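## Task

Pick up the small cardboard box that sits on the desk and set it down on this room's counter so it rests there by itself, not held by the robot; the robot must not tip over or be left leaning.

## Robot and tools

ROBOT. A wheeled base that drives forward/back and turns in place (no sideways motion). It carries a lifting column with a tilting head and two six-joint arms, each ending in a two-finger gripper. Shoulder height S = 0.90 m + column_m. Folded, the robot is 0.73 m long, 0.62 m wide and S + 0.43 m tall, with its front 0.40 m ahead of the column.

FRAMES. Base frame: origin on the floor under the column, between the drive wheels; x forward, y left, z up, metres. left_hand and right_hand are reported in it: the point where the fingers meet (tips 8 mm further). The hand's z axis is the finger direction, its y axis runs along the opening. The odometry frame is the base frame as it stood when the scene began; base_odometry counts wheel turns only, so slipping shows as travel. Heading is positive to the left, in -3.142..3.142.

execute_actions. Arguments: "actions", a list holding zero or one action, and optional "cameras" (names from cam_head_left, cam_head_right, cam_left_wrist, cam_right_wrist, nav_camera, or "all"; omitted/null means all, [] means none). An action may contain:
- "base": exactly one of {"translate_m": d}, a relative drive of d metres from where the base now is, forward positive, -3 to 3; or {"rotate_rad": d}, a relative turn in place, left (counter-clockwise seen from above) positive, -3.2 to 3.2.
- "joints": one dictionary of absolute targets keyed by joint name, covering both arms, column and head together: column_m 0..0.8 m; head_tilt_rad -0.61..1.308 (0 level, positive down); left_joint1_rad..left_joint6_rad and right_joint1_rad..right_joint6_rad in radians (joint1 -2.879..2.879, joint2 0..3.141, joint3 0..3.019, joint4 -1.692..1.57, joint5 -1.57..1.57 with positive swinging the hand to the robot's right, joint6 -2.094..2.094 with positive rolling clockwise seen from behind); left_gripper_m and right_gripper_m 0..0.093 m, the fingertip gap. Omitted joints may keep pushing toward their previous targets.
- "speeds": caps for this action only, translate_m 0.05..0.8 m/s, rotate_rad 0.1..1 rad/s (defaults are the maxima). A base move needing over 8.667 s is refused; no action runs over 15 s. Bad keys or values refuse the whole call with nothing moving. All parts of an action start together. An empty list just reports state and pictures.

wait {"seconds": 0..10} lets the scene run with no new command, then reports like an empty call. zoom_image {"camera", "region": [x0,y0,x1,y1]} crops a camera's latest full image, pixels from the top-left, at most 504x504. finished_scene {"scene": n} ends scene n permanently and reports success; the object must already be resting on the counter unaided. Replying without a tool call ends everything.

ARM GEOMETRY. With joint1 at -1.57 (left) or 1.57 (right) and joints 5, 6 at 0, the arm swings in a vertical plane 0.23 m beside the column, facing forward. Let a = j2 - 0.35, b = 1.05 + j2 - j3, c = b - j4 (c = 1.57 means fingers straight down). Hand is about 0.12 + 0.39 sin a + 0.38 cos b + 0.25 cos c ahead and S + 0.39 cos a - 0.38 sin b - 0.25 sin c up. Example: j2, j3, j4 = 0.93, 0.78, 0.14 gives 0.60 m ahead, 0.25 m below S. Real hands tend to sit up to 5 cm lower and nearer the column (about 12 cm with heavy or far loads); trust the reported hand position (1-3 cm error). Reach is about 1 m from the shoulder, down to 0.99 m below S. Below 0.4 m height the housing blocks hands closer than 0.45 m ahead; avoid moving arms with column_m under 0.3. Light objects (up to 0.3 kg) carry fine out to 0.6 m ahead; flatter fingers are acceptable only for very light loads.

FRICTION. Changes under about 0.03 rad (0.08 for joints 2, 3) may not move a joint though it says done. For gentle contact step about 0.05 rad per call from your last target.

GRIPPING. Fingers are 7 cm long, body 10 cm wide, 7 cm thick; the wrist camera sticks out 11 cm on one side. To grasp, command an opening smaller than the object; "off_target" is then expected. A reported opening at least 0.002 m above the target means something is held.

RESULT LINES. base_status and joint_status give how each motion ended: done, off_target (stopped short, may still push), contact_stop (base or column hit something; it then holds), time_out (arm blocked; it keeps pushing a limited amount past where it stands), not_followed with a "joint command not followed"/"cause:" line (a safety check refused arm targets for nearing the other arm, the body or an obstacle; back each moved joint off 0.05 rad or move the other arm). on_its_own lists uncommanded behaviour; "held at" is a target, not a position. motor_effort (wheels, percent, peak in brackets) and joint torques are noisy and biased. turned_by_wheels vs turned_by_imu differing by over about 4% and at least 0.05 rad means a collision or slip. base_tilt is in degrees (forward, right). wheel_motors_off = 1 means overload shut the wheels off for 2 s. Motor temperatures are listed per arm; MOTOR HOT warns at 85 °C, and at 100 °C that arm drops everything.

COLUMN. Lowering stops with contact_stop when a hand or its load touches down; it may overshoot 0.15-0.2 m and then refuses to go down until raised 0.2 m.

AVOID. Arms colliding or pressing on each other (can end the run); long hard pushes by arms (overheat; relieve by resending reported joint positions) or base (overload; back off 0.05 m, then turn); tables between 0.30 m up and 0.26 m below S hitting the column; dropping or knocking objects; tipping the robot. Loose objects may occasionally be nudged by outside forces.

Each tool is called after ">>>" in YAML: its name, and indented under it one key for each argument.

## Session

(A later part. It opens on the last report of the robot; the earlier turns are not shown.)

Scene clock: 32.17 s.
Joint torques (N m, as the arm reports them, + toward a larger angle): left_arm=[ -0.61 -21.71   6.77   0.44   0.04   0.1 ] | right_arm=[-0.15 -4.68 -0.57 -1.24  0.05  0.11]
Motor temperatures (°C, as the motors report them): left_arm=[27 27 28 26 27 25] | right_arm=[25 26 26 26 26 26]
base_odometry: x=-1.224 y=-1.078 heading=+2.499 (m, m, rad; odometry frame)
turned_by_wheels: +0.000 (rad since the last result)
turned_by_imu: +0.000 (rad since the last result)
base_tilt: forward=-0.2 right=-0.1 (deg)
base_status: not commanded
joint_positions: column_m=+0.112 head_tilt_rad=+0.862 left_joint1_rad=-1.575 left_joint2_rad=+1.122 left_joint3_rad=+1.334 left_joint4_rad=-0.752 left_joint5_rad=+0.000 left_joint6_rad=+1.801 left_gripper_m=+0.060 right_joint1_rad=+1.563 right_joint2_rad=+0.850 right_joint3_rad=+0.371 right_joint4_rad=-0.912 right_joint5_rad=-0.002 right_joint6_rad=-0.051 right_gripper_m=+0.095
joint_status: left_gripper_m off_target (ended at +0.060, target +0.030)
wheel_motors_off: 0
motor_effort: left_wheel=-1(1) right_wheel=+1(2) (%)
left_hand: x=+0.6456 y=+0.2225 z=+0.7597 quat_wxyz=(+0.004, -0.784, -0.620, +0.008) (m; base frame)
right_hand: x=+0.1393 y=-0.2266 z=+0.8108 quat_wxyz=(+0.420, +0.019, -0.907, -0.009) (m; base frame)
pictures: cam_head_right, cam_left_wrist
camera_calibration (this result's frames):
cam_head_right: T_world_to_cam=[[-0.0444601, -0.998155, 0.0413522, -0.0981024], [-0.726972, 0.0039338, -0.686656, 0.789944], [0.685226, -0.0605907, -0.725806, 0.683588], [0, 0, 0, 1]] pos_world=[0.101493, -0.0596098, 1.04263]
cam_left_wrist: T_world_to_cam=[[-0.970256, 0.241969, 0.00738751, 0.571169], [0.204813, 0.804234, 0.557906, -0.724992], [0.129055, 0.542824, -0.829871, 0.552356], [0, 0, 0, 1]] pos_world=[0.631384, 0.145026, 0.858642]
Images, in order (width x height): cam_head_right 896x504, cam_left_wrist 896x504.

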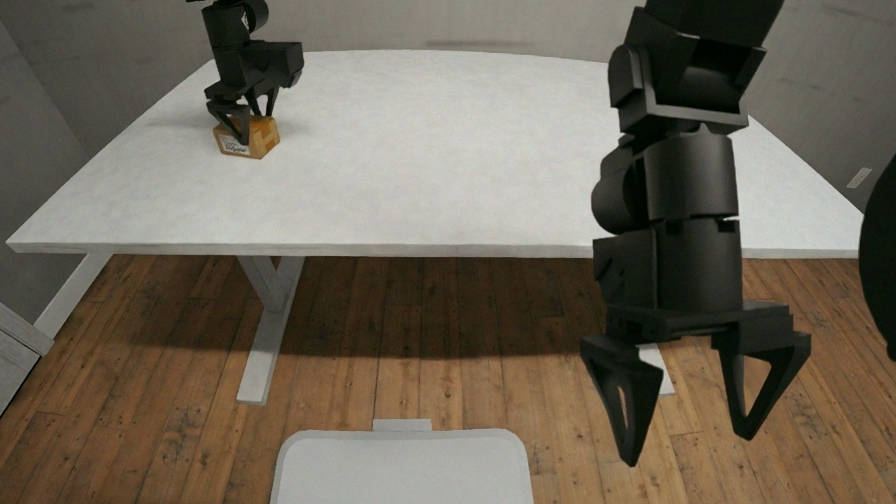

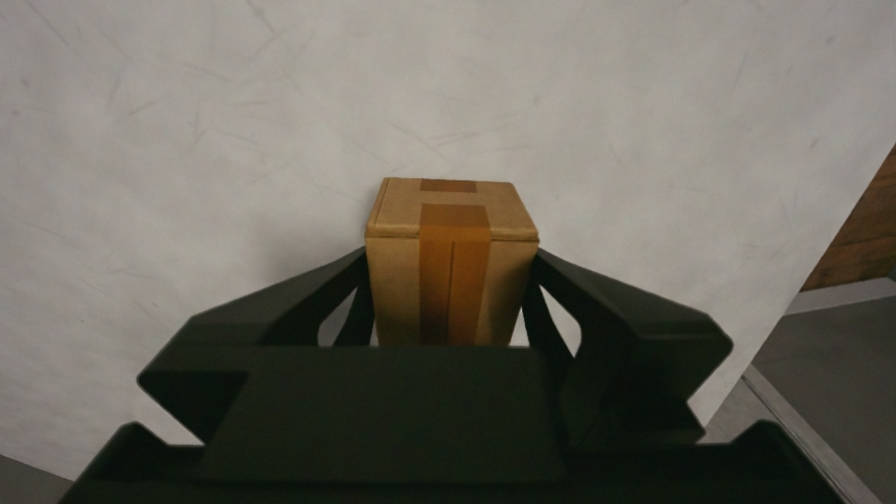

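>>> execute_actions:
  actions:
    - {"joints":{"column_m":0.2}}
  cameras: []

>>> execute_actions:
  actions:
    - {"base":{"translate_m":-0.46},"joints":{"column_m":0.4,"left_joint2_rad":0.8,"left_joint3_rad":0.6,"left_joint4_rad":-0.32,"left_joint6_rad":1.57}}
  cameras: []

>>> execute_actions:
  actions:
    - {"base":{"rotate_rad":-1.565},"joints":{"column_m":0.55}}
  cameras: ["cam_head_left"]

>>> execute_actions:
  actions:
    - {"base":{"translate_m":1.5}}
  cameras: ["cam_head_left"]

>>> execute_actions:
  actions:
    - {"base":{"rotate_rad":-1.07}}
  cameras: ["cam_head_left","cam_head_right"]

Scene clock: 35.37 s.
Joint torques (N m, as the arm reports them, + toward a larger angle): left_arm=[ -0.32 -21.19   6.84   0.44   0.06   0.11] | right_arm=[-0.14 -4.71 -0.61 -1.25  0.05  0.11]
Motor temperatures (°C, as the motors report them): left_arm=[27 27 28 26 27 25] | right_arm=[25 26 26 26 26 26]
base_odometry: x=-1.224 y=-1.078 heading=+2.499 (m, m, rad; odometry frame)
turned_by_wheels: +0.000 (rad since the last result)
turned_by_imu: +0.000 (rad since the last result)
base_tilt: forward=-0.2 right=-0.1 (deg)
base_status: not commanded
joint_positions: column_m=+0.200 head_tilt_rad=+0.862 left_joint1_rad=-1.575 left_joint2_rad=+1.122 left_joint3_rad=+1.334 left_joint4_rad=-0.752 left_joint5_rad=+0.000 left_joint6_rad=+1.801 left_gripper_m=+0.060 right_joint1_rad=+1.563 right_joint2_rad=+0.850 right_joint3_rad=+0.371 right_joint4_rad=-0.912 right_joint5_rad=-0.002 right_joint6_rad=-0.051 right_gripper_m=+0.095
joint_status: all done
wheel_motors_off: 0
motor_effort: left_wheel=-3(4) right_wheel=+4(2) (%)
left_hand: x=+0.6456 y=+0.2225 z=+0.8475 quat_wxyz=(+0.004, -0.784, -0.620, +0.008) (m; base frame)
right_hand: x=+0.1393 y=-0.2266 z=+0.8986 quat_wxyz=(+0.420, +0.019, -0.907, -0.009) (m; base frame)
pictures: none
No camera images: the call's "cameras" was empty. Leave "cameras" out to get every camera's image.

Scene clock: 38.57 s.
Joint torques (N m, as the arm reports them, + toward a larger angle): left_arm=[ -0.31 -11.93   3.54   0.55   0.04  -0.04] | right_arm=[-0.12 -4.65 -0.55 -1.23  0.05  0.11]
Motor temperatures (°C, as the motors report them): left_arm=[27 27 28 26 27 25] | right_arm=[25 26 26 26 26 26]
base_odometry: x=-0.856 y=-1.354 heading=+2.500 (m, m, rad; odometry frame)
turned_by_wheels: +0.001 (rad since the last result)
turned_by_imu: +0.002 (rad since the last result)
base_tilt: forward=-0.2 right=+0.0 (deg)
base_status: done
joint_positions: column_m=+0.400 head_tilt_rad=+0.862 left_joint1_rad=-1.575 left_joint2_rad=+0.810 left_joint3_rad=+0.584 left_joint4_rad=-0.331 left_joint5_rad=+0.000 left_joint6_rad=+1.577 left_gripper_m=+0.060 right_joint1_rad=+1.563 right_joint2_rad=+0.850 right_joint3_rad=+0.370 right_joint4_rad=-0.912 right_joint5_rad=-0.002 right_joint6_rad=-0.051 right_gripper_m=+0.095
joint_status: all done
wheel_motors_off: 0
motor_effort: left_wheel=+2(51) right_wheel=-3(60) (%)
left_hand: x=+0.4000 y=+0.2229 z=+1.0354 quat_wxyz=(+0.010, -0.710, -0.704, +0.013) (m; base frame)
right_hand: x=+0.1387 y=-0.2266 z=+1.0988 quat_wxyz=(+0.421, +0.019, -0.907, -0.009) (m; base frame)
pictures: none
No camera images: the call's "cameras" was empty. Leave "cameras" out to get every camera's image.

Scene clock: 41.43 s.
Joint torques (N m, as the arm reports them, + toward a larger angle): left_arm=[ -0.58 -12.94   3.4    0.61   0.04   0.01] | right_arm=[-0.1  -4.9  -0.55 -1.25  0.05  0.11]
Motor temperatures (°C, as the motors report them): left_arm=[27 27 28 26 27 25] | right_arm=[25 26 26 26 26 26]
base_odometry: x=-0.856 y=-1.354 heading=+0.936 (m, m, rad; odometry frame)
turned_by_wheels: -1.564 (rad since the last result)
turned_by_imu: -1.568 (rad since the last result)
base_tilt: forward=-0.2 right=-0.1 (deg)
base_status: done
joint_positions: column_m=+0.550 head_tilt_rad=+0.862 left_joint1_rad=-1.575 left_joint2_rad=+0.810 left_joint3_rad=+0.588 left_joint4_rad=-0.331 left_joint5_rad=+0.000 left_joint6_rad=+1.577 left_gripper_m=+0.060 right_joint1_rad=+1.563 right_joint2_rad=+0.850 right_joint3_rad=+0.370 right_joint4_rad=-0.912 right_joint5_rad=-0.002 right_joint6_rad=-0.051 right_gripper_m=+0.095
joint_status: all done
wheel_motors_off: 0
motor_effort: left_wheel=+2(40) right_wheel=-2(41) (%)
left_hand: x=+0.4023 y=+0.2229 z=+1.1858 quat_wxyz=(+0.009, -0.710, -0.704, +0.012) (m; base frame)
right_hand: x=+0.1387 y=-0.2266 z=+1.2488 quat_wxyz=(+0.421, +0.019, -0.907, -0.009) (m; base frame)
pictures: cam_head_left
camera_calibration (this result's frames):
cam_head_left: T_world_to_cam=[[-0.0590696, -0.997501, 0.038774, -0.00453185], [-0.723873, 0.0160548, -0.689746, 1.09101], [0.6874, -0.0688106, -0.723012, 0.986502], [0, 0, 0, 1]] pos_world=[0.111361, 0.0458453, 1.46595]
Images, in order (width x height): cam_head_left 896x504.

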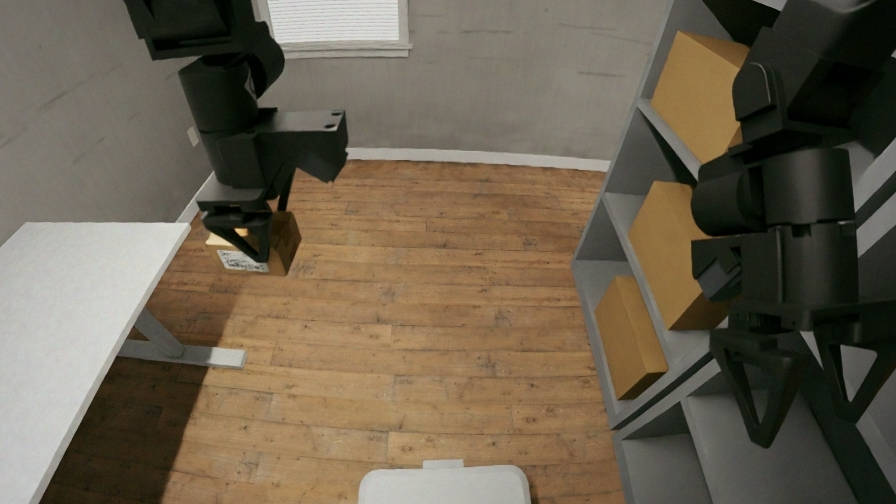

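Scene clock: 45.67 s.
Joint torques (N m, as the arm reports them, + toward a larger angle): left_arm=[ -0.22 -11.78   3.14   0.61   0.02  -0.03] | right_arm=[-0.1  -4.69 -0.58 -1.23  0.05  0.1 ]
Motor temperatures (°C, as the motors report them): left_arm=[27 27 28 26 27 25] | right_arm=[25 26 26 26 26 26]
base_odometry: x=+0.034 y=-0.147 heading=+0.935 (m, m, rad; odometry frame)
turned_by_wheels: -0.001 (rad since the last result)
turned_by_imu: -0.001 (rad since the last result)
base_tilt: forward=-0.2 right=+0.0 (deg)
base_status: done
joint_positions: column_m=+0.550 head_tilt_rad=+0.862 left_joint1_rad=-1.575 left_joint2_rad=+0.810 left_joint3_rad=+0.592 left_joint4_rad=-0.331 left_joint5_rad=+0.000 left_joint6_rad=+1.577 left_gripper_m=+0.060 right_joint1_rad=+1.563 right_joint2_rad=+0.850 right_joint3_rad=+0.370 right_joint4_rad=-0.912 right_joint5_rad=-0.002 right_joint6_rad=-0.051 right_gripper_m=+0.095
joint_status: not commanded
wheel_motors_off: 0
motor_effort: left_wheel=-1(43) right_wheel=+2(62) (%)
left_hand: x=+0.4049 y=+0.2229 z=+1.1862 quat_wxyz=(+0.008, -0.710, -0.704, +0.010) (m; base frame)
right_hand: x=+0.1387 y=-0.2266 z=+1.2488 quat_wxyz=(+0.421, +0.019, -0.907, -0.009) (m; base frame)
pictures: cam_head_left
camera_calibration (this result's frames):
cam_head_left: T_world_to_cam=[[-0.0590697, -0.997501, 0.038774, -0.00453183], [-0.723873, 0.0160548, -0.689747, 1.09101], [0.6874, -0.0688106, -0.723012, 0.986502], [0, 0, 0, 1]] pos_world=[0.111361, 0.0458453, 1.46595]
Images, in order (width x height): cam_head_left 896x504.

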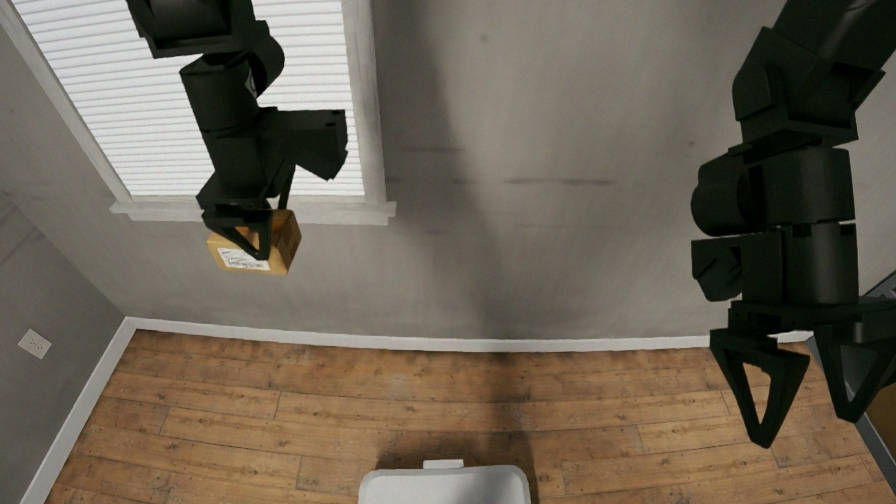

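Scene clock: 48.03 s.
Joint torques (N m, as the arm reports them, + toward a larger angle): left_arm=[ -0.09 -12.37   2.87   0.63   0.     0.01] | right_arm=[-0.16 -4.68 -0.55 -1.25  0.06  0.1 ]
Motor temperatures (°C, as the motors report them): left_arm=[27 27 28 26 27 25] | right_arm=[25 26 26 26 26 26]
base_odometry: x=+0.034 y=-0.146 heading=-0.134 (m, m, rad; odometry frame)
turned_by_wheels: -1.070 (rad since the last result)
turned_by_imu: -1.069 (rad since the last result)
base_tilt: forward=-0.1 right=-0.1 (deg)
base_status: done
joint_positions: column_m=+0.550 head_tilt_rad=+0.862 left_joint1_rad=-1.575 left_joint2_rad=+0.810 left_joint3_rad=+0.592 left_joint4_rad=-0.331 left_joint5_rad=+0.000 left_joint6_rad=+1.577 left_gripper_m=+0.060 right_joint1_rad=+1.563 right_joint2_rad=+0.850 right_joint3_rad=+0.370 right_joint4_rad=-0.912 right_joint5_rad=-0.002 right_joint6_rad=-0.051 right_gripper_m=+0.095
joint_status: not commanded
wheel_motors_off: 0
motor_effort: left_wheel=+2(38) right_wheel=-3(57) (%)
left_hand: x=+0.4049 y=+0.2229 z=+1.1862 quat_wxyz=(+0.008, -0.710, -0.704, +0.010) (m; base frame)
right_hand: x=+0.1387 y=-0.2266 z=+1.2488 quat_wxyz=(+0.421, +0.019, -0.907, -0.009) (m; base frame)
pictures: cam_head_left, cam_head_right
camera_calibration (this result's frames):
cam_head_left: T_world_to_cam=[[-0.0590697, -0.997501, 0.038774, -0.00453182], [-0.723873, 0.0160548, -0.689747, 1.09101], [0.6874, -0.0688106, -0.723012, 0.986502], [0, 0, 0, 1]] pos_world=[0.111361, 0.0458453, 1.46595]
cam_head_right: T_world_to_cam=[[-0.0444518, -0.998155, 0.0413612, -0.116222], [-0.72711, 0.0039338, -0.68651, 1.09037], [0.68508, -0.0605907, -0.725943, 1.0016], [0, 0, 0, 1]] pos_world=[0.101482, -0.0596098, 1.48046]
Images, in order (width x height): cam_head_left 896x504, cam_head_right 896x504.

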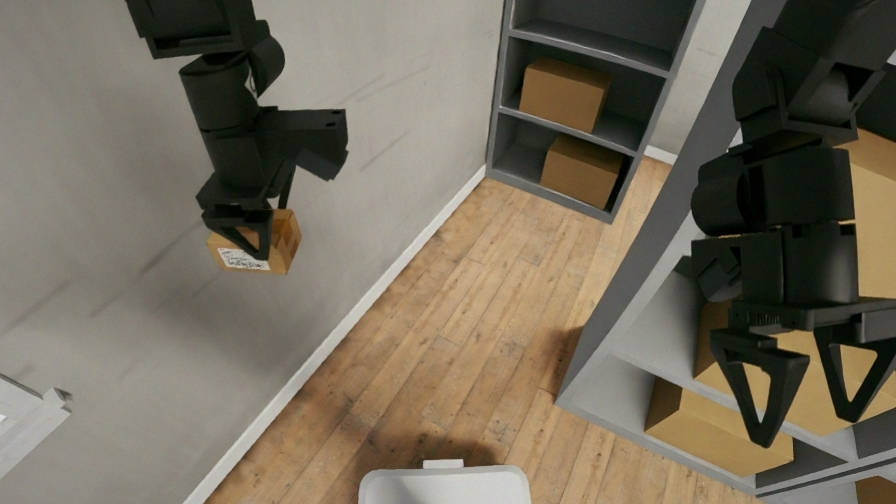

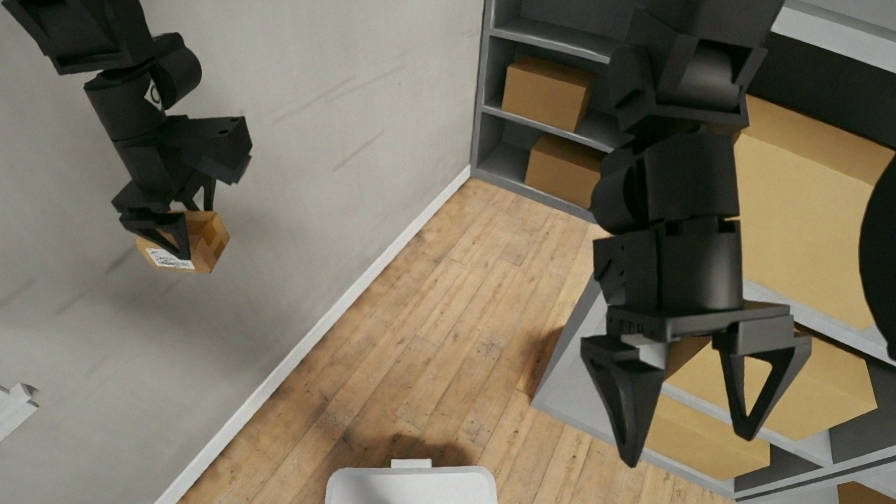

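>>> execute_actions:
  actions:
    - {"base":{"translate_m":0.73}}
  cameras: []

>>> execute_actions:
  actions:
    - {"base":{"rotate_rad":-0.51}}
  cameras: ["cam_head_left","cam_head_right"]

>>> execute_actions:
  actions:
    - {"base":{"translate_m":0.5}}
  cameras: ["cam_head_left","cam_head_right"]

Scene clock: 52.00 s.
Joint torques (N m, as the arm reports them, + toward a larger angle): left_arm=[ -0.53 -12.44   2.67   0.68   0.01   0.04] | right_arm=[-0.13 -4.72 -0.72 -1.25  0.05  0.1 ]
Motor temperatures (°C, as the motors report them): left_arm=[27 27 28 26 27 25] | right_arm=[25 26 26 26 26 26]
base_odometry: x=+0.758 y=-0.245 heading=-0.135 (m, m, rad; odometry frame)
turned_by_wheels: +0.000 (rad since the last result)
turned_by_imu: +0.000 (rad since the last result)
base_tilt: forward=-0.1 right=+0.0 (deg)
base_status: done
joint_positions: column_m=+0.550 head_tilt_rad=+0.862 left_joint1_rad=-1.575 left_joint2_rad=+0.809 left_joint3_rad=+0.595 left_joint4_rad=-0.331 left_joint5_rad=+0.000 left_joint6_rad=+1.577 left_gripper_m=+0.060 right_joint1_rad=+1.563 right_joint2_rad=+0.850 right_joint3_rad=+0.373 right_joint4_rad=-0.912 right_joint5_rad=-0.002 right_joint6_rad=-0.051 right_gripper_m=+0.095
joint_status: not commanded
wheel_motors_off: 0
motor_effort: left_wheel=+1(43) right_wheel=+1(64) (%)
left_hand: x=+0.4067 y=+0.2229 z=+1.1868 quat_wxyz=(+0.006, -0.710, -0.704, +0.009) (m; base frame)
right_hand: x=+0.1403 y=-0.2266 z=+1.2483 quat_wxyz=(+0.419, +0.020, -0.908, -0.009) (m; base frame)
pictures: none
No camera images: the call's "cameras" was empty. Leave "cameras" out to get every camera's image.

Scene clock: 53.73 s.
Joint torques (N m, as the arm reports them, + toward a larger angle): left_arm=[ -0.46 -12.41   3.16   0.46   0.01  -0.03] | right_arm=[-0.15 -4.8  -0.68 -1.24  0.05  0.1 ]
Motor temperatures (°C, as the motors report them): left_arm=[27 27 28 26 27 25] | right_arm=[25 26 26 26 26 26]
base_odometry: x=+0.758 y=-0.245 heading=-0.644 (m, m, rad; odometry frame)
turned_by_wheels: -0.509 (rad since the last result)
turned_by_imu: -0.506 (rad since the last result)
base_tilt: forward=-0.3 right=-0.1 (deg)
base_status: done
joint_positions: column_m=+0.550 head_tilt_rad=+0.862 left_joint1_rad=-1.575 left_joint2_rad=+0.809 left_joint3_rad=+0.595 left_joint4_rad=-0.331 left_joint5_rad=+0.000 left_joint6_rad=+1.577 left_gripper_m=+0.060 right_joint1_rad=+1.563 right_joint2_rad=+0.850 right_joint3_rad=+0.373 right_joint4_rad=-0.912 right_joint5_rad=-0.002 right_joint6_rad=-0.051 right_gripper_m=+0.095
joint_status: not commanded
wheel_motors_off: 0
motor_effort: left_wheel=+2(37) right_wheel=-2(53) (%)
left_hand: x=+0.4067 y=+0.2229 z=+1.1868 quat_wxyz=(+0.006, -0.710, -0.704, +0.009) (m; base frame)
right_hand: x=+0.1403 y=-0.2266 z=+1.2483 quat_wxyz=(+0.419, +0.020, -0.908, -0.009) (m; base frame)
pictures: cam_head_left, cam_head_right
camera_calibration (this result's frames):
cam_head_left: T_world_to_cam=[[-0.0590697, -0.997501, 0.038774, -0.00453181], [-0.723873, 0.0160548, -0.689747, 1.09101], [0.6874, -0.0688106, -0.723012, 0.986502], [0, 0, 0, 1]] pos_world=[0.111361, 0.0458453, 1.46595]
cam_head_right: T_world_to_cam=[[-0.0444518, -0.998155, 0.0413611, -0.116222], [-0.72711, 0.0039338, -0.68651, 1.09037], [0.68508, -0.0605907, -0.725943, 1.0016], [0, 0, 0, 1]] pos_world=[0.101482, -0.0596098, 1.48046]
Images, in order (width x height): cam_head_left 896x504, cam_head_right 896x504.

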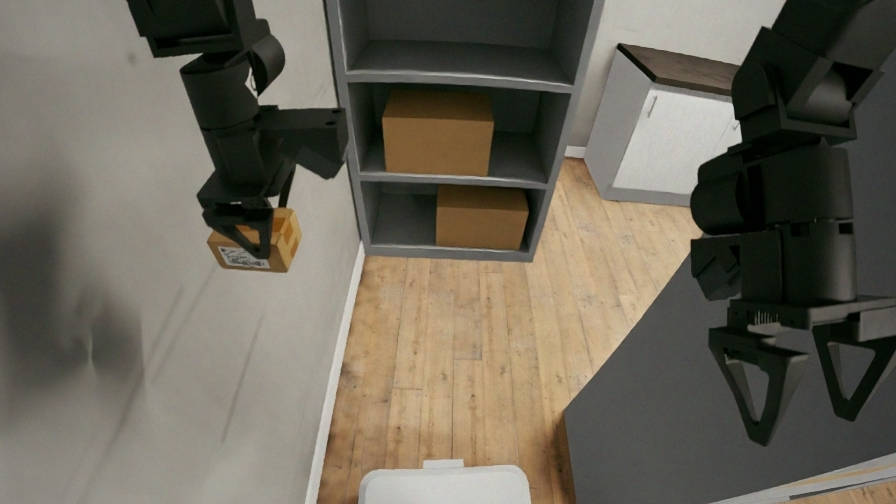

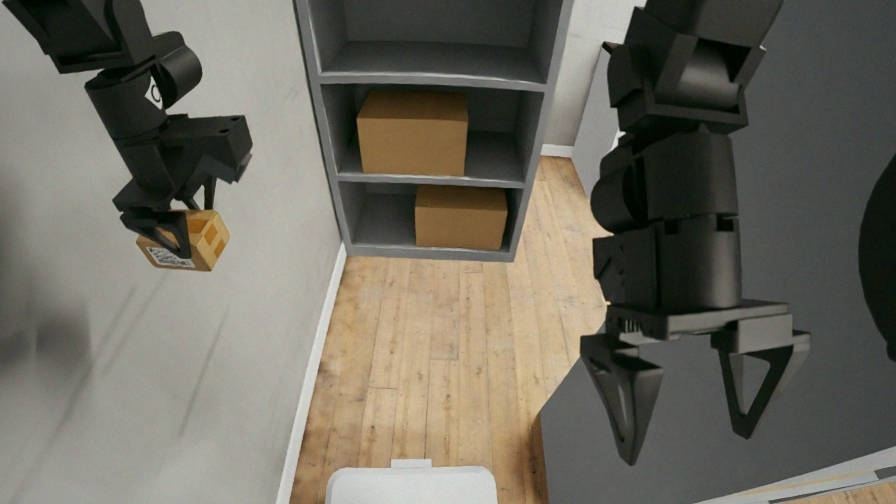

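Scene clock: 56.53 s.
Joint torques (N m, as the arm reports them, + toward a larger angle): left_arm=[ -0.15 -12.39   2.93   0.71  -0.03   0.01] | right_arm=[-0.14 -4.73 -0.7  -1.25  0.06  0.1 ]
Motor temperatures (°C, as the motors report them): left_arm=[27 27 28 26 27 25] | right_arm=[25 26 26 26 26 26]
base_odometry: x=+1.158 y=-0.545 heading=-0.645 (m, m, rad; odometry frame)
turned_by_wheels: +0.000 (rad since the last result)
turned_by_imu: -0.001 (rad since the last result)
base_tilt: forward=-0.2 right=-0.1 (deg)
base_status: done
joint_positions: column_m=+0.550 head_tilt_rad=+0.862 left_joint1_rad=-1.575 left_joint2_rad=+0.807 left_joint3_rad=+0.596 left_joint4_rad=-0.330 left_joint5_rad=+0.000 left_joint6_rad=+1.577 left_gripper_m=+0.060 right_joint1_rad=+1.563 right_joint2_rad=+0.850 right_joint3_rad=+0.373 right_joint4_rad=-0.912 right_joint5_rad=-0.002 right_joint6_rad=-0.051 right_gripper_m=+0.095
joint_status: not commanded
wheel_motors_off: 0
motor_effort: left_wheel=+0(40) right_wheel=-1(60) (%)
left_hand: x=+0.4081 y=+0.2229 z=+1.1874 quat_wxyz=(+0.005, -0.710, -0.704, +0.008) (m; base frame)
right_hand: x=+0.1405 y=-0.2266 z=+1.2482 quat_wxyz=(+0.419, +0.020, -0.908, -0.009) (m; base frame)
pictures: cam_head_left, cam_head_right
camera_calibration (this result's frames):
cam_head_left: T_world_to_cam=[[-0.0590697, -0.997501, 0.038774, -0.00453182], [-0.723873, 0.0160548, -0.689747, 1.09101], [0.6874, -0.0688106, -0.723012, 0.986502], [0, 0, 0, 1]] pos_world=[0.111361, 0.0458453, 1.46595]
cam_head_right: T_world_to_cam=[[-0.0444518, -0.998155, 0.0413612, -0.116222], [-0.72711, 0.0039338, -0.68651, 1.09037], [0.68508, -0.0605907, -0.725943, 1.0016], [0, 0, 0, 1]] pos_world=[0.101482, -0.0596098, 1.48046]
Images, in order (width x height): cam_head_left 896x504, cam_head_right 896x504.

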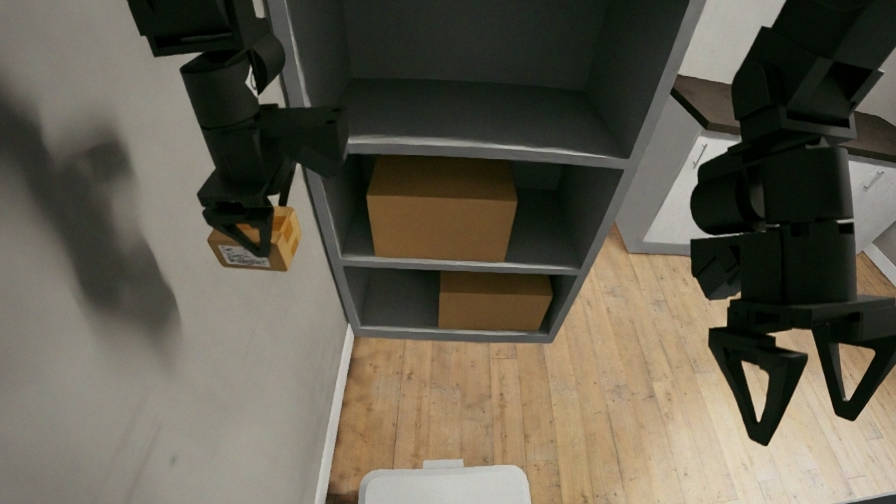

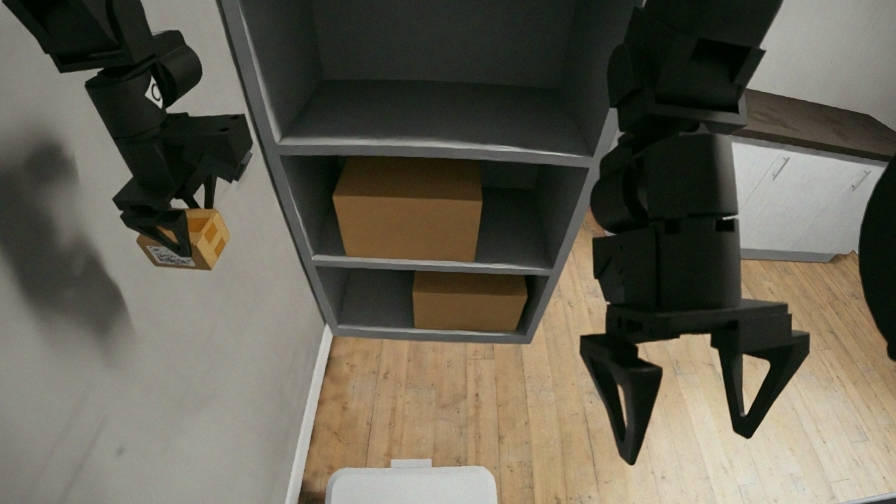

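>>> execute_actions:
  actions:
    - {"base":{"rotate_rad":-0.5}}
  cameras: []

>>> execute_actions:
  actions:
    - {"base":{"translate_m":0.4}}
  cameras: []

>>> execute_actions:
  actions:
    - {"base":{"rotate_rad":-0.71},"speeds":{"rotate_rad":0.6}}
  cameras: ["cam_head_left","cam_head_right"]

Scene clock: 60.17 s.
Joint torques (N m, as the arm reports them, + toward a larger angle): left_arm=[  0.8  -12.72   2.79   0.54   0.02  -0.04] | right_arm=[-0.13 -4.71 -0.73 -1.24  0.05  0.11]
Motor temperatures (°C, as the motors report them): left_arm=[27 27 28 26 27 25] | right_arm=[25 26 26 26 26 26]
base_odometry: x=+1.158 y=-0.545 heading=-1.144 (m, m, rad; odometry frame)
turned_by_wheels: -0.499 (rad since the last result)
turned_by_imu: -0.496 (rad since the last result)
base_tilt: forward=-0.2 right=+0.0 (deg)
base_status: done
joint_positions: column_m=+0.550 head_tilt_rad=+0.862 left_joint1_rad=-1.575 left_joint2_rad=+0.807 left_joint3_rad=+0.596 left_joint4_rad=-0.330 left_joint5_rad=+0.000 left_joint6_rad=+1.577 left_gripper_m=+0.060 right_joint1_rad=+1.563 right_joint2_rad=+0.850 right_joint3_rad=+0.373 right_joint4_rad=-0.912 right_joint5_rad=-0.002 right_joint6_rad=-0.051 right_gripper_m=+0.095
joint_status: not commanded
wheel_motors_off: 0
motor_effort: left_wheel=+2(35) right_wheel=-4(56) (%)
left_hand: x=+0.4081 y=+0.2229 z=+1.1874 quat_wxyz=(+0.005, -0.710, -0.704, +0.008) (m; base frame)
right_hand: x=+0.1405 y=-0.2266 z=+1.2482 quat_wxyz=(+0.419, +0.020, -0.908, -0.009) (m; base frame)
pictures: none
No camera images: the call's "cameras" was empty. Leave "cameras" out to get every camera's image.

Scene clock: 62.63 s.
Joint torques (N m, as the arm reports them, + toward a larger angle): left_arm=[  0.   -12.74   2.8    0.58   0.07  -0.03] | right_arm=[-0.12 -4.72 -0.76 -1.25  0.06  0.1 ]
Motor temperatures (°C, as the motors report them): left_arm=[27 27 28 26 27 25] | right_arm=[25 26 26 26 26 26]
base_odometry: x=+1.323 y=-0.909 heading=-1.145 (m, m, rad; odometry frame)
turned_by_wheels: -0.001 (rad since the last result)
turned_by_imu: -0.001 (rad since the last result)
base_tilt: forward=-0.3 right=-0.1 (deg)
base_status: done
joint_positions: column_m=+0.550 head_tilt_rad=+0.862 left_joint1_rad=-1.575 left_joint2_rad=+0.807 left_joint3_rad=+0.597 left_joint4_rad=-0.330 left_joint5_rad=+0.000 left_joint6_rad=+1.577 left_gripper_m=+0.060 right_joint1_rad=+1.563 right_joint2_rad=+0.850 right_joint3_rad=+0.374 right_joint4_rad=-0.912 right_joint5_rad=-0.002 right_joint6_rad=-0.051 right_gripper_m=+0.095
joint_status: not commanded
wheel_motors_off: 0
motor_effort: left_wheel=-1(43) right_wheel=+2(60) (%)
left_hand: x=+0.4089 y=+0.2229 z=+1.1877 quat_wxyz=(+0.004, -0.710, -0.704, +0.007) (m; base frame)
right_hand: x=+0.1409 y=-0.2266 z=+1.2481 quat_wxyz=(+0.419, +0.020, -0.908, -0.009) (m; base frame)
pictures: none
No camera images: the call's "cameras" was empty. Leave "cameras" out to get every camera's image.

Scene clock: 64.73 s.
Joint torques (N m, as the arm reports them, + toward a larger angle): left_arm=[ -0.79 -12.2    2.76   0.74   0.03   0.  ] | right_arm=[-0.11 -4.74 -0.81 -1.23  0.06  0.11]
Motor temperatures (°C, as the motors report them): left_arm=[27 27 28 26 27 25] | right_arm=[25 26 26 26 26 26]
base_odometry: x=+1.323 y=-0.909 heading=-1.854 (m, m, rad; odometry frame)
turned_by_wheels: -0.709 (rad since the last result)
turned_by_imu: -0.707 (rad since the last result)
base_tilt: forward=-0.2 right=-0.1 (deg)
base_status: done
joint_positions: column_m=+0.550 head_tilt_rad=+0.862 left_joint1_rad=-1.575 left_joint2_rad=+0.807 left_joint3_rad=+0.597 left_joint4_rad=-0.330 left_joint5_rad=+0.000 left_joint6_rad=+1.577 left_gripper_m=+0.060 right_joint1_rad=+1.563 right_joint2_rad=+0.850 right_joint3_rad=+0.374 right_joint4_rad=-0.912 right_joint5_rad=-0.002 right_joint6_rad=-0.051 right_gripper_m=+0.095
joint_status: not commanded
wheel_motors_off: 0
motor_effort: left_wheel=+2(36) right_wheel=-2(56) (%)
left_hand: x=+0.4089 y=+0.2229 z=+1.1877 quat_wxyz=(+0.004, -0.710, -0.704, +0.007) (m; base frame)
right_hand: x=+0.1409 y=-0.2266 z=+1.2481 quat_wxyz=(+0.419, +0.020, -0.908, -0.009) (m; base frame)
pictures: cam_head_left, cam_head_right
camera_calibration (this result's frames):
cam_head_left: T_world_to_cam=[[-0.0590697, -0.997501, 0.038774, -0.00453182], [-0.723873, 0.0160548, -0.689747, 1.09101], [0.6874, -0.0688106, -0.723012, 0.986502], [0, 0, 0, 1]] pos_world=[0.111361, 0.0458453, 1.46595]
cam_head_right: T_world_to_cam=[[-0.0444518, -0.998155, 0.0413612, -0.116222], [-0.72711, 0.0039338, -0.68651, 1.09037], [0.68508, -0.0605907, -0.725943, 1.0016], [0, 0, 0, 1]] pos_world=[0.101482, -0.0596098, 1.48046]
Images, in order (width x height): cam_head_left 896x504, cam_head_right 896x504.

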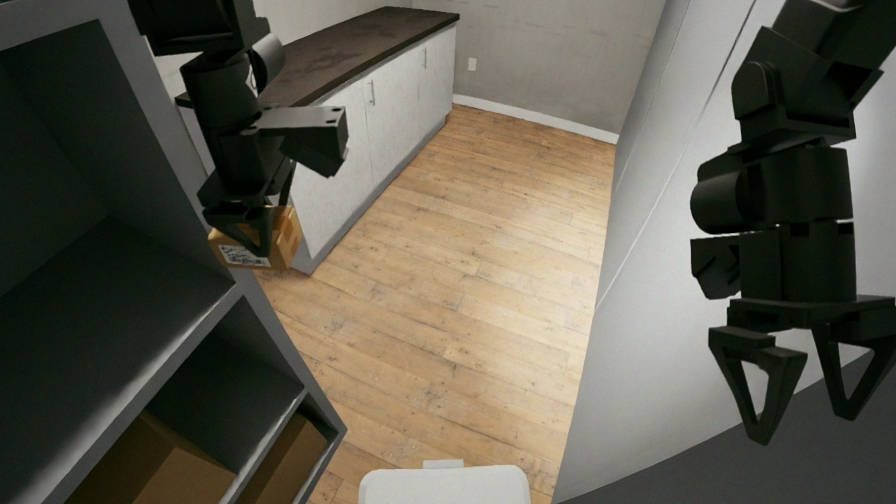

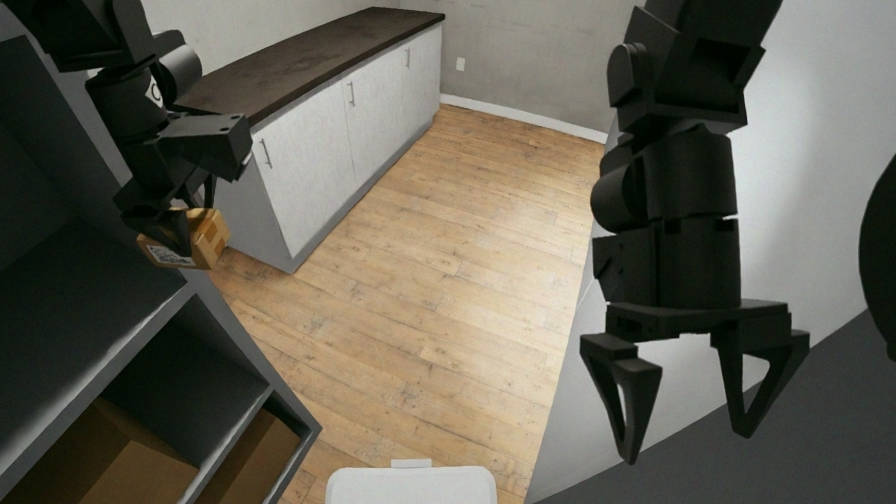

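>>> execute_actions:
  actions:
    - {"base":{"rotate_rad":-0.04}}
  cameras: []

>>> execute_actions:
  actions:
    - {"base":{"translate_m":1.35},"speeds":{"translate_m":0.6}}
  cameras: ["cam_head_left"]

>>> execute_actions:
  actions:
    - {"base":{"rotate_rad":0.8},"joints":{"left_joint2_rad":1.123,"left_joint3_rad":1.348,"left_joint4_rad":-0.745}}
  cameras: ["cam_head_left","cam_head_right"]

Scene clock: 67.80 s.
Joint torques (N m, as the arm reports them, + toward a larger angle): left_arm=[ -0.06 -12.29   2.5    0.54   0.05  -0.08] | right_arm=[-0.15 -4.72 -0.79 -1.23  0.06  0.1 ]
Motor temperatures (°C, as the motors report them): left_arm=[27 27 28 26 27 25] | right_arm=[25 26 26 26 26 26]
base_odometry: x=+1.323 y=-0.909 heading=-1.893 (m, m, rad; odometry frame)
turned_by_wheels: -0.039 (rad since the last result)
turned_by_imu: -0.039 (rad since the last result)
base_tilt: forward=-0.1 right=-0.1 (deg)
base_status: done
joint_positions: column_m=+0.550 head_tilt_rad=+0.862 left_joint1_rad=-1.575 left_joint2_rad=+0.807 left_joint3_rad=+0.597 left_joint4_rad=-0.330 left_joint5_rad=+0.000 left_joint6_rad=+1.577 left_gripper_m=+0.060 right_joint1_rad=+1.563 right_joint2_rad=+0.850 right_joint3_rad=+0.374 right_joint4_rad=-0.912 right_joint5_rad=-0.002 right_joint6_rad=-0.051 right_gripper_m=+0.095
joint_status: not commanded
wheel_motors_off: 0
motor_effort: left_wheel=+3(21) right_wheel=-4(28) (%)
left_hand: x=+0.4089 y=+0.2229 z=+1.1877 quat_wxyz=(+0.004, -0.710, -0.704, +0.007) (m; base frame)
right_hand: x=+0.1409 y=-0.2266 z=+1.2481 quat_wxyz=(+0.419, +0.020, -0.908, -0.009) (m; base frame)
pictures: none
No camera images: the call's "cameras" was empty. Leave "cameras" out to get every camera's image.

Scene clock: 72.07 s.
Joint torques (N m, as the arm reports them, + toward a larger angle): left_arm=[  0.08 -12.51   2.91   0.6    0.07  -0.01] | right_arm=[-0.14 -4.73 -0.75 -1.23  0.06  0.11]
Motor temperatures (°C, as the motors report them): left_arm=[27 27 28 26 27 25] | right_arm=[25 26 26 26 26 26]
base_odometry: x=+0.895 y=-2.189 heading=-1.894 (m, m, rad; odometry frame)
turned_by_wheels: -0.001 (rad since the last result)
turned_by_imu: -0.001 (rad since the last result)
base_tilt: forward=-0.2 right=-0.1 (deg)
base_status: done
joint_positions: column_m=+0.550 head_tilt_rad=+0.862 left_joint1_rad=-1.575 left_joint2_rad=+0.807 left_joint3_rad=+0.595 left_joint4_rad=-0.330 left_joint5_rad=+0.000 left_joint6_rad=+1.577 left_gripper_m=+0.060 right_joint1_rad=+1.563 right_joint2_rad=+0.850 right_joint3_rad=+0.373 right_joint4_rad=-0.912 right_joint5_rad=-0.002 right_joint6_rad=-0.051 right_gripper_m=+0.095
joint_status: not commanded
wheel_motors_off: 0
motor_effort: left_wheel=+0(43) right_wheel=+3(60) (%)
left_hand: x=+0.4073 y=+0.2229 z=+1.1874 quat_wxyz=(+0.005, -0.710, -0.704, +0.008) (m; base frame)
right_hand: x=+0.1405 y=-0.2266 z=+1.2482 quat_wxyz=(+0.419, +0.020, -0.908, -0.009) (m; base frame)
pictures: cam_head_left
camera_calibration (this result's frames):
cam_head_left: T_world_to_cam=[[-0.0590697, -0.997501, 0.038774, -0.00453182], [-0.723873, 0.0160548, -0.689747, 1.09101], [0.6874, -0.0688106, -0.723012, 0.986502], [0, 0, 0, 1]] pos_world=[0.111361, 0.0458453, 1.46595]
Images, in order (width x height): cam_head_left 896x504.

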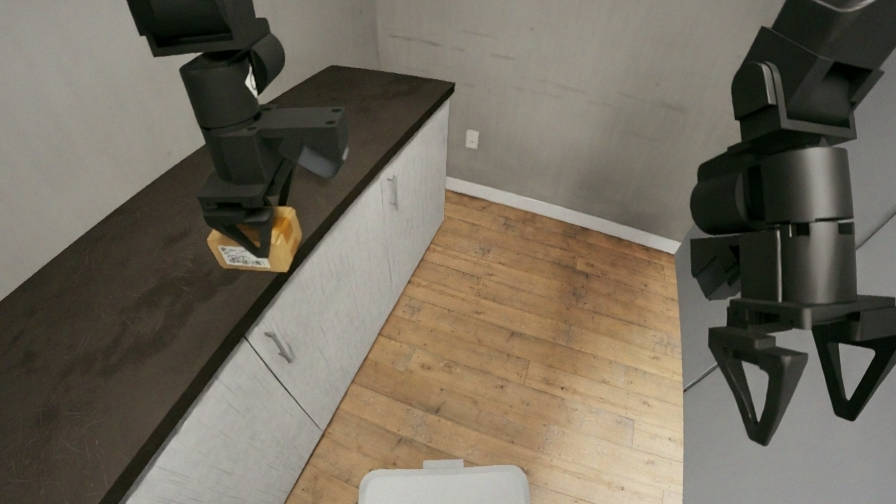

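Scene clock: 74.17 s.
Joint torques (N m, as the arm reports them, + toward a larger angle): left_arm=[ -1.08 -21.28   6.1   -0.12   0.05  -0.03] | right_arm=[-0.12 -4.64 -0.8  -1.26  0.06  0.1 ]
Motor temperatures (°C, as the motors report them): left_arm=[27 27 28 26 27 25] | right_arm=[25 26 26 26 26 26]
base_odometry: x=+0.895 y=-2.189 heading=-1.095 (m, m, rad; odometry frame)
turned_by_wheels: +0.799 (rad since the last result)
turned_by_imu: +0.799 (rad since the last result)
base_tilt: forward=-0.2 right=-0.1 (deg)
base_status: done
joint_positions: column_m=+0.550 head_tilt_rad=+0.862 left_joint1_rad=-1.574 left_joint2_rad=+1.121 left_joint3_rad=+1.346 left_joint4_rad=-0.729 left_joint5_rad=+0.000 left_joint6_rad=+1.577 left_gripper_m=+0.060 right_joint1_rad=+1.563 right_joint2_rad=+0.850 right_joint3_rad=+0.373 right_joint4_rad=-0.912 right_joint5_rad=-0.002 right_joint6_rad=-0.051 right_gripper_m=+0.095
joint_status: all done
wheel_motors_off: 0
motor_effort: left_wheel=-2(37) right_wheel=+3(42) (%)
left_hand: x=+0.6578 y=+0.2226 z=+1.2014 quat_wxyz=(-0.008, -0.710, -0.704, -0.006) (m; base frame)
right_hand: x=+0.1405 y=-0.2266 z=+1.2482 quat_wxyz=(+0.419, +0.020, -0.908, -0.009) (m; base frame)
pictures: cam_head_left, cam_head_right
camera_calibration (this result's frames):
cam_head_left: T_world_to_cam=[[-0.0590697, -0.997501, 0.038774, -0.00453182], [-0.723873, 0.0160548, -0.689747, 1.09101], [0.6874, -0.0688106, -0.723012, 0.986502], [0, 0, 0, 1]] pos_world=[0.111361, 0.0458453, 1.46595]
cam_head_right: T_world_to_cam=[[-0.0444518, -0.998155, 0.0413612, -0.116222], [-0.72711, 0.0039338, -0.68651, 1.09037], [0.68508, -0.0605907, -0.725943, 1.0016], [0, 0, 0, 1]] pos_world=[0.101482, -0.0596098, 1.48046]
Images, in order (width x height): cam_head_left 896x504, cam_head_right 896x504.

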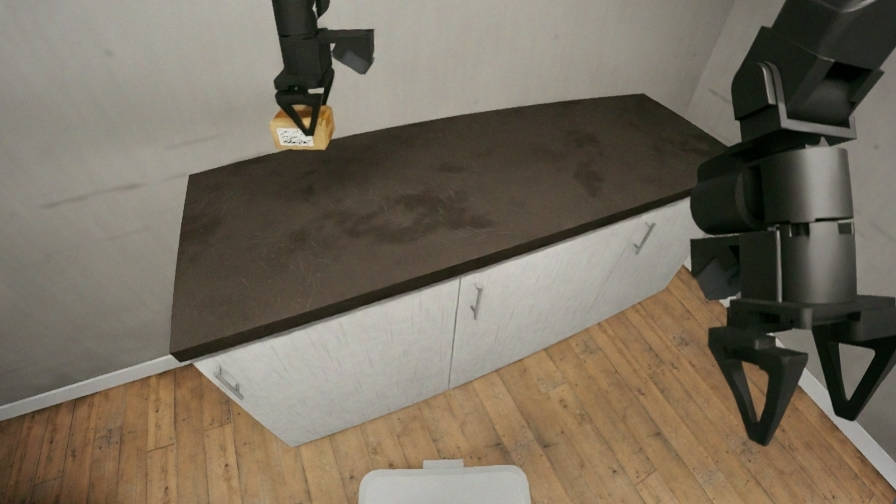

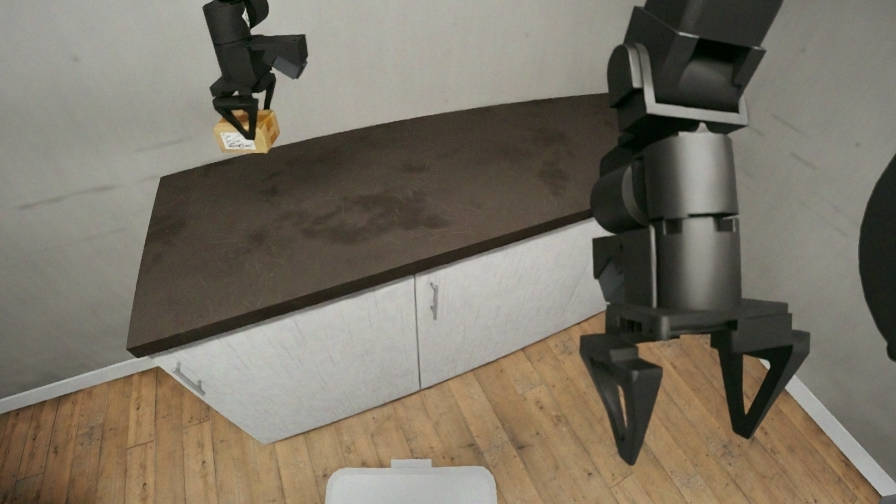

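>>> execute_actions:
  actions:
    - {"joints":{"column_m":0.33}}
  cameras: ["cam_head_left","cam_head_right","cam_left_wrist"]

Scene clock: 78.10 s.
Joint torques (N m, as the arm reports them, + toward a larger angle): left_arm=[ -0.75 -21.19   6.03  -0.18   0.04  -0.01] | right_arm=[-0.14 -4.7  -0.76 -1.24  0.05  0.1 ]
Motor temperatures (°C, as the motors report them): left_arm=[27 27 28 26 27 25] | right_arm=[25 26 26 26 26 26]
base_odometry: x=+0.895 y=-2.189 heading=-1.095 (m, m, rad; odometry frame)
turned_by_wheels: +0.000 (rad since the last result)
turned_by_imu: +0.000 (rad since the last result)
base_tilt: forward=-0.1 right=+0.0 (deg)
base_status: not commanded
joint_positions: column_m=+0.330 head_tilt_rad=+0.862 left_joint1_rad=-1.574 left_joint2_rad=+1.121 left_joint3_rad=+1.346 left_joint4_rad=-0.729 left_joint5_rad=+0.000 left_joint6_rad=+1.577 left_gripper_m=+0.060 right_joint1_rad=+1.563 right_joint2_rad=+0.850 right_joint3_rad=+0.373 right_joint4_rad=-0.912 right_joint5_rad=-0.002 right_joint6_rad=-0.051 right_gripper_m=+0.095
joint_status: all done
wheel_motors_off: 0
motor_effort: left_wheel=-5(4) right_wheel=+8(6) (%)
left_hand: x=+0.6578 y=+0.2226 z=+0.9816 quat_wxyz=(-0.008, -0.710, -0.704, -0.006) (m; base frame)
right_hand: x=+0.1405 y=-0.2266 z=+1.0284 quat_wxyz=(+0.419, +0.020, -0.908, -0.009) (m; base frame)
pictures: cam_head_left, cam_head_right, cam_left_wrist
camera_calibration (this result's frames):
cam_head_left: T_world_to_cam=[[-0.0590697, -0.997501, 0.038774, 0.00399173], [-0.723873, 0.0160548, -0.689747, 0.939383], [0.6874, -0.0688106, -0.723012, 0.827565], [0, 0, 0, 1]] pos_world=[0.111361, 0.0458453, 1.24612]
cam_head_right: T_world_to_cam=[[-0.0444518, -0.998155, 0.0413612, -0.10713], [-0.72711, 0.0039338, -0.68651, 0.939461], [0.68508, -0.0605907, -0.725943, 0.842015], [0, 0, 0, 1]] pos_world=[0.101482, -0.0596098, 1.26064]
cam_left_wrist: T_world_to_cam=[[-0.999433, 0.0194045, -0.0275102, 0.684373], [0.00061243, 0.827515, 0.561443, -0.725761], [0.0336596, 0.561108, -0.827058, 0.790731], [0, 0, 0, 1]] pos_world=[0.657813, 0.143613, 1.08028]
Images, in order (width x height): cam_head_left 896x504, cam_head_right 896x504, cam_left_wrist 896x504.

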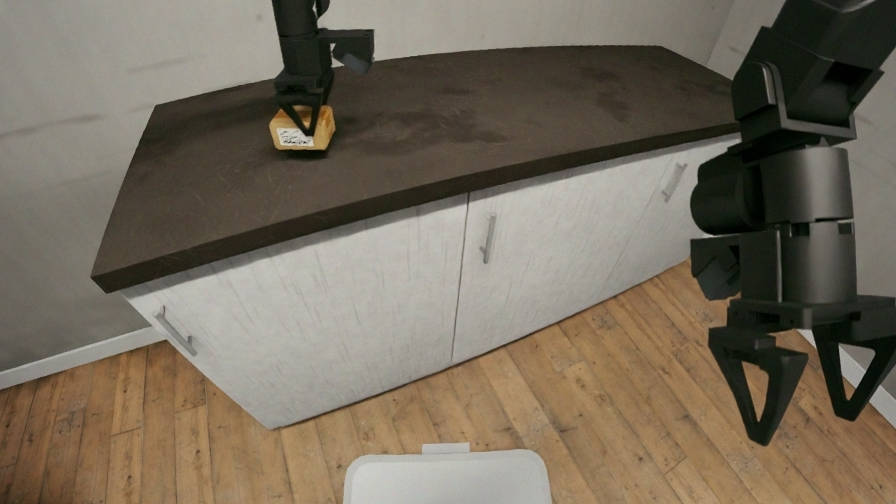

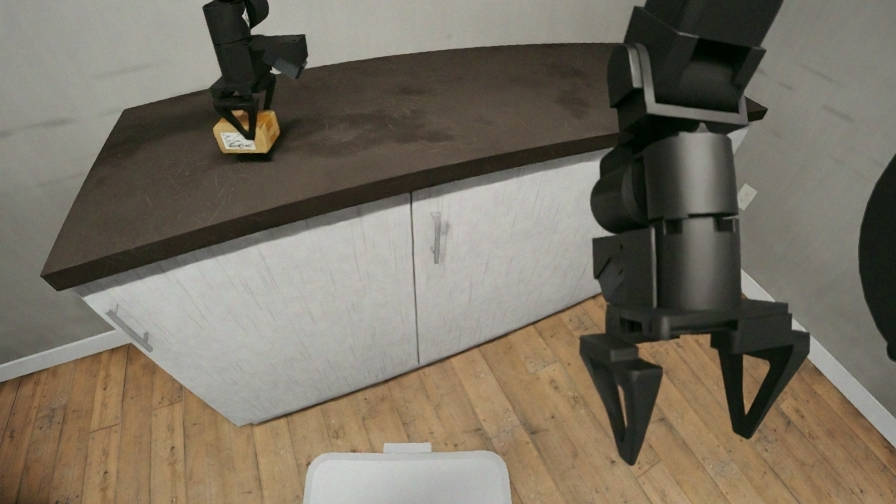

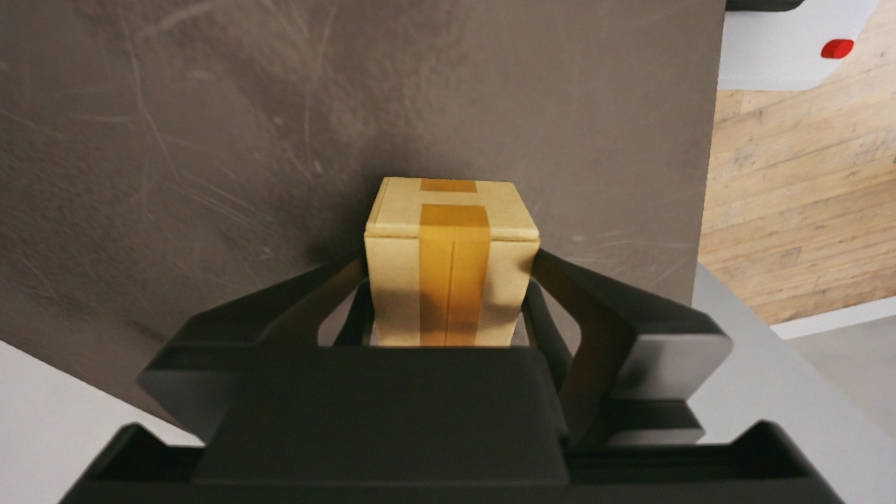

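>>> execute_actions:
  actions:
    - {"joints":{"column_m":0.318}}
  cameras: ["cam_head_left"]

>>> zoom_image:
  camera: "cam_head_left"
  region: [230, 70, 390, 190]

Scene clock: 79.27 s.
Joint torques (N m, as the arm reports them, + toward a larger angle): left_arm=[ -0.61 -21.61   6.18  -0.3   -0.02  -0.03] | right_arm=[-0.13 -4.69 -0.68 -1.25  0.05  0.11]
Motor temperatures (°C, as the motors report them): left_arm=[27 27 28 26 27 25] | right_arm=[25 26 26 26 26 26]
base_odometry: x=+0.895 y=-2.189 heading=-1.095 (m, m, rad; odometry frame)
turned_by_wheels: +0.000 (rad since the last result)
turned_by_imu: +0.000 (rad since the last result)
base_tilt: forward=-0.2 right=-0.1 (deg)
base_status: not commanded
joint_positions: column_m=+0.318 head_tilt_rad=+0.862 left_joint1_rad=-1.574 left_joint2_rad=+1.121 left_joint3_rad=+1.345 left_joint4_rad=-0.729 left_joint5_rad=+0.000 left_joint6_rad=+1.577 left_gripper_m=+0.060 right_joint1_rad=+1.563 right_joint2_rad=+0.850 right_joint3_rad=+0.373 right_joint4_rad=-0.912 right_joint5_rad=-0.002 right_joint6_rad=-0.051 right_gripper_m=+0.095
joint_status: all done
wheel_motors_off: 0
motor_effort: left_wheel=-5(6) right_wheel=+6(8) (%)
left_hand: x=+0.6574 y=+0.2226 z=+0.9694 quat_wxyz=(-0.008, -0.710, -0.704, -0.006) (m; base frame)
right_hand: x=+0.1405 y=-0.2266 z=+1.0164 quat_wxyz=(+0.419, +0.020, -0.908, -0.009) (m; base frame)
pictures: cam_head_left
camera_calibration (this result's frames):
cam_head_left: T_world_to_cam=[[-0.0590697, -0.997501, 0.038774, 0.00445743], [-0.723873, 0.0160548, -0.689747, 0.931099], [0.6874, -0.0688106, -0.723012, 0.818881], [0, 0, 0, 1]] pos_world=[0.111361, 0.0458453, 1.23411]
Images, in order (width x height): cam_head_left 896x504.

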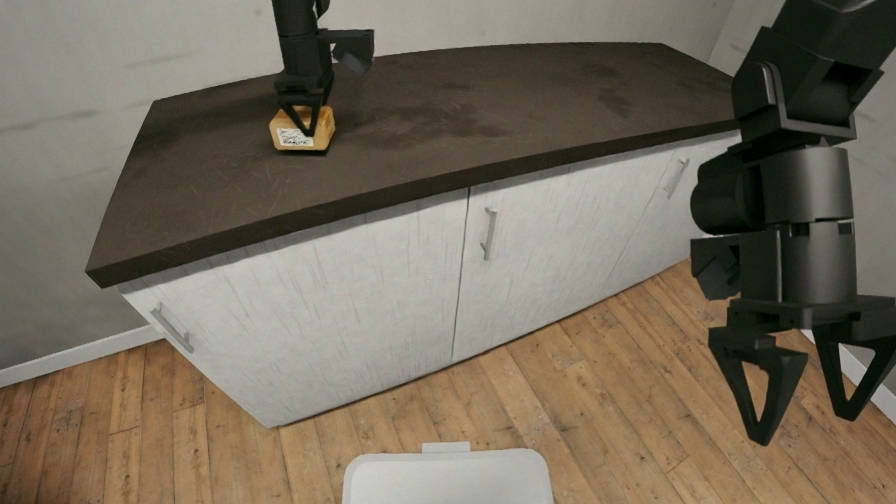

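Region (230, 70, 390, 190) of cam_head_left's 896x504 image, scaled by 3.150, with more detail than that image has; it fills the top 378 rows of this view, and the rest is white.

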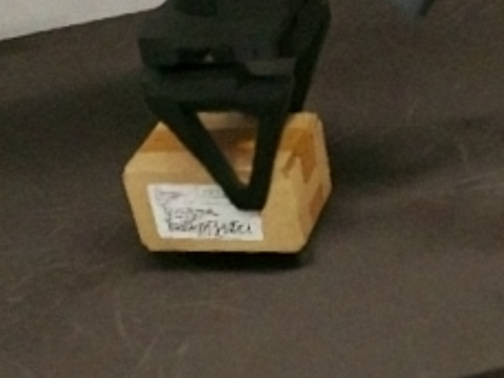

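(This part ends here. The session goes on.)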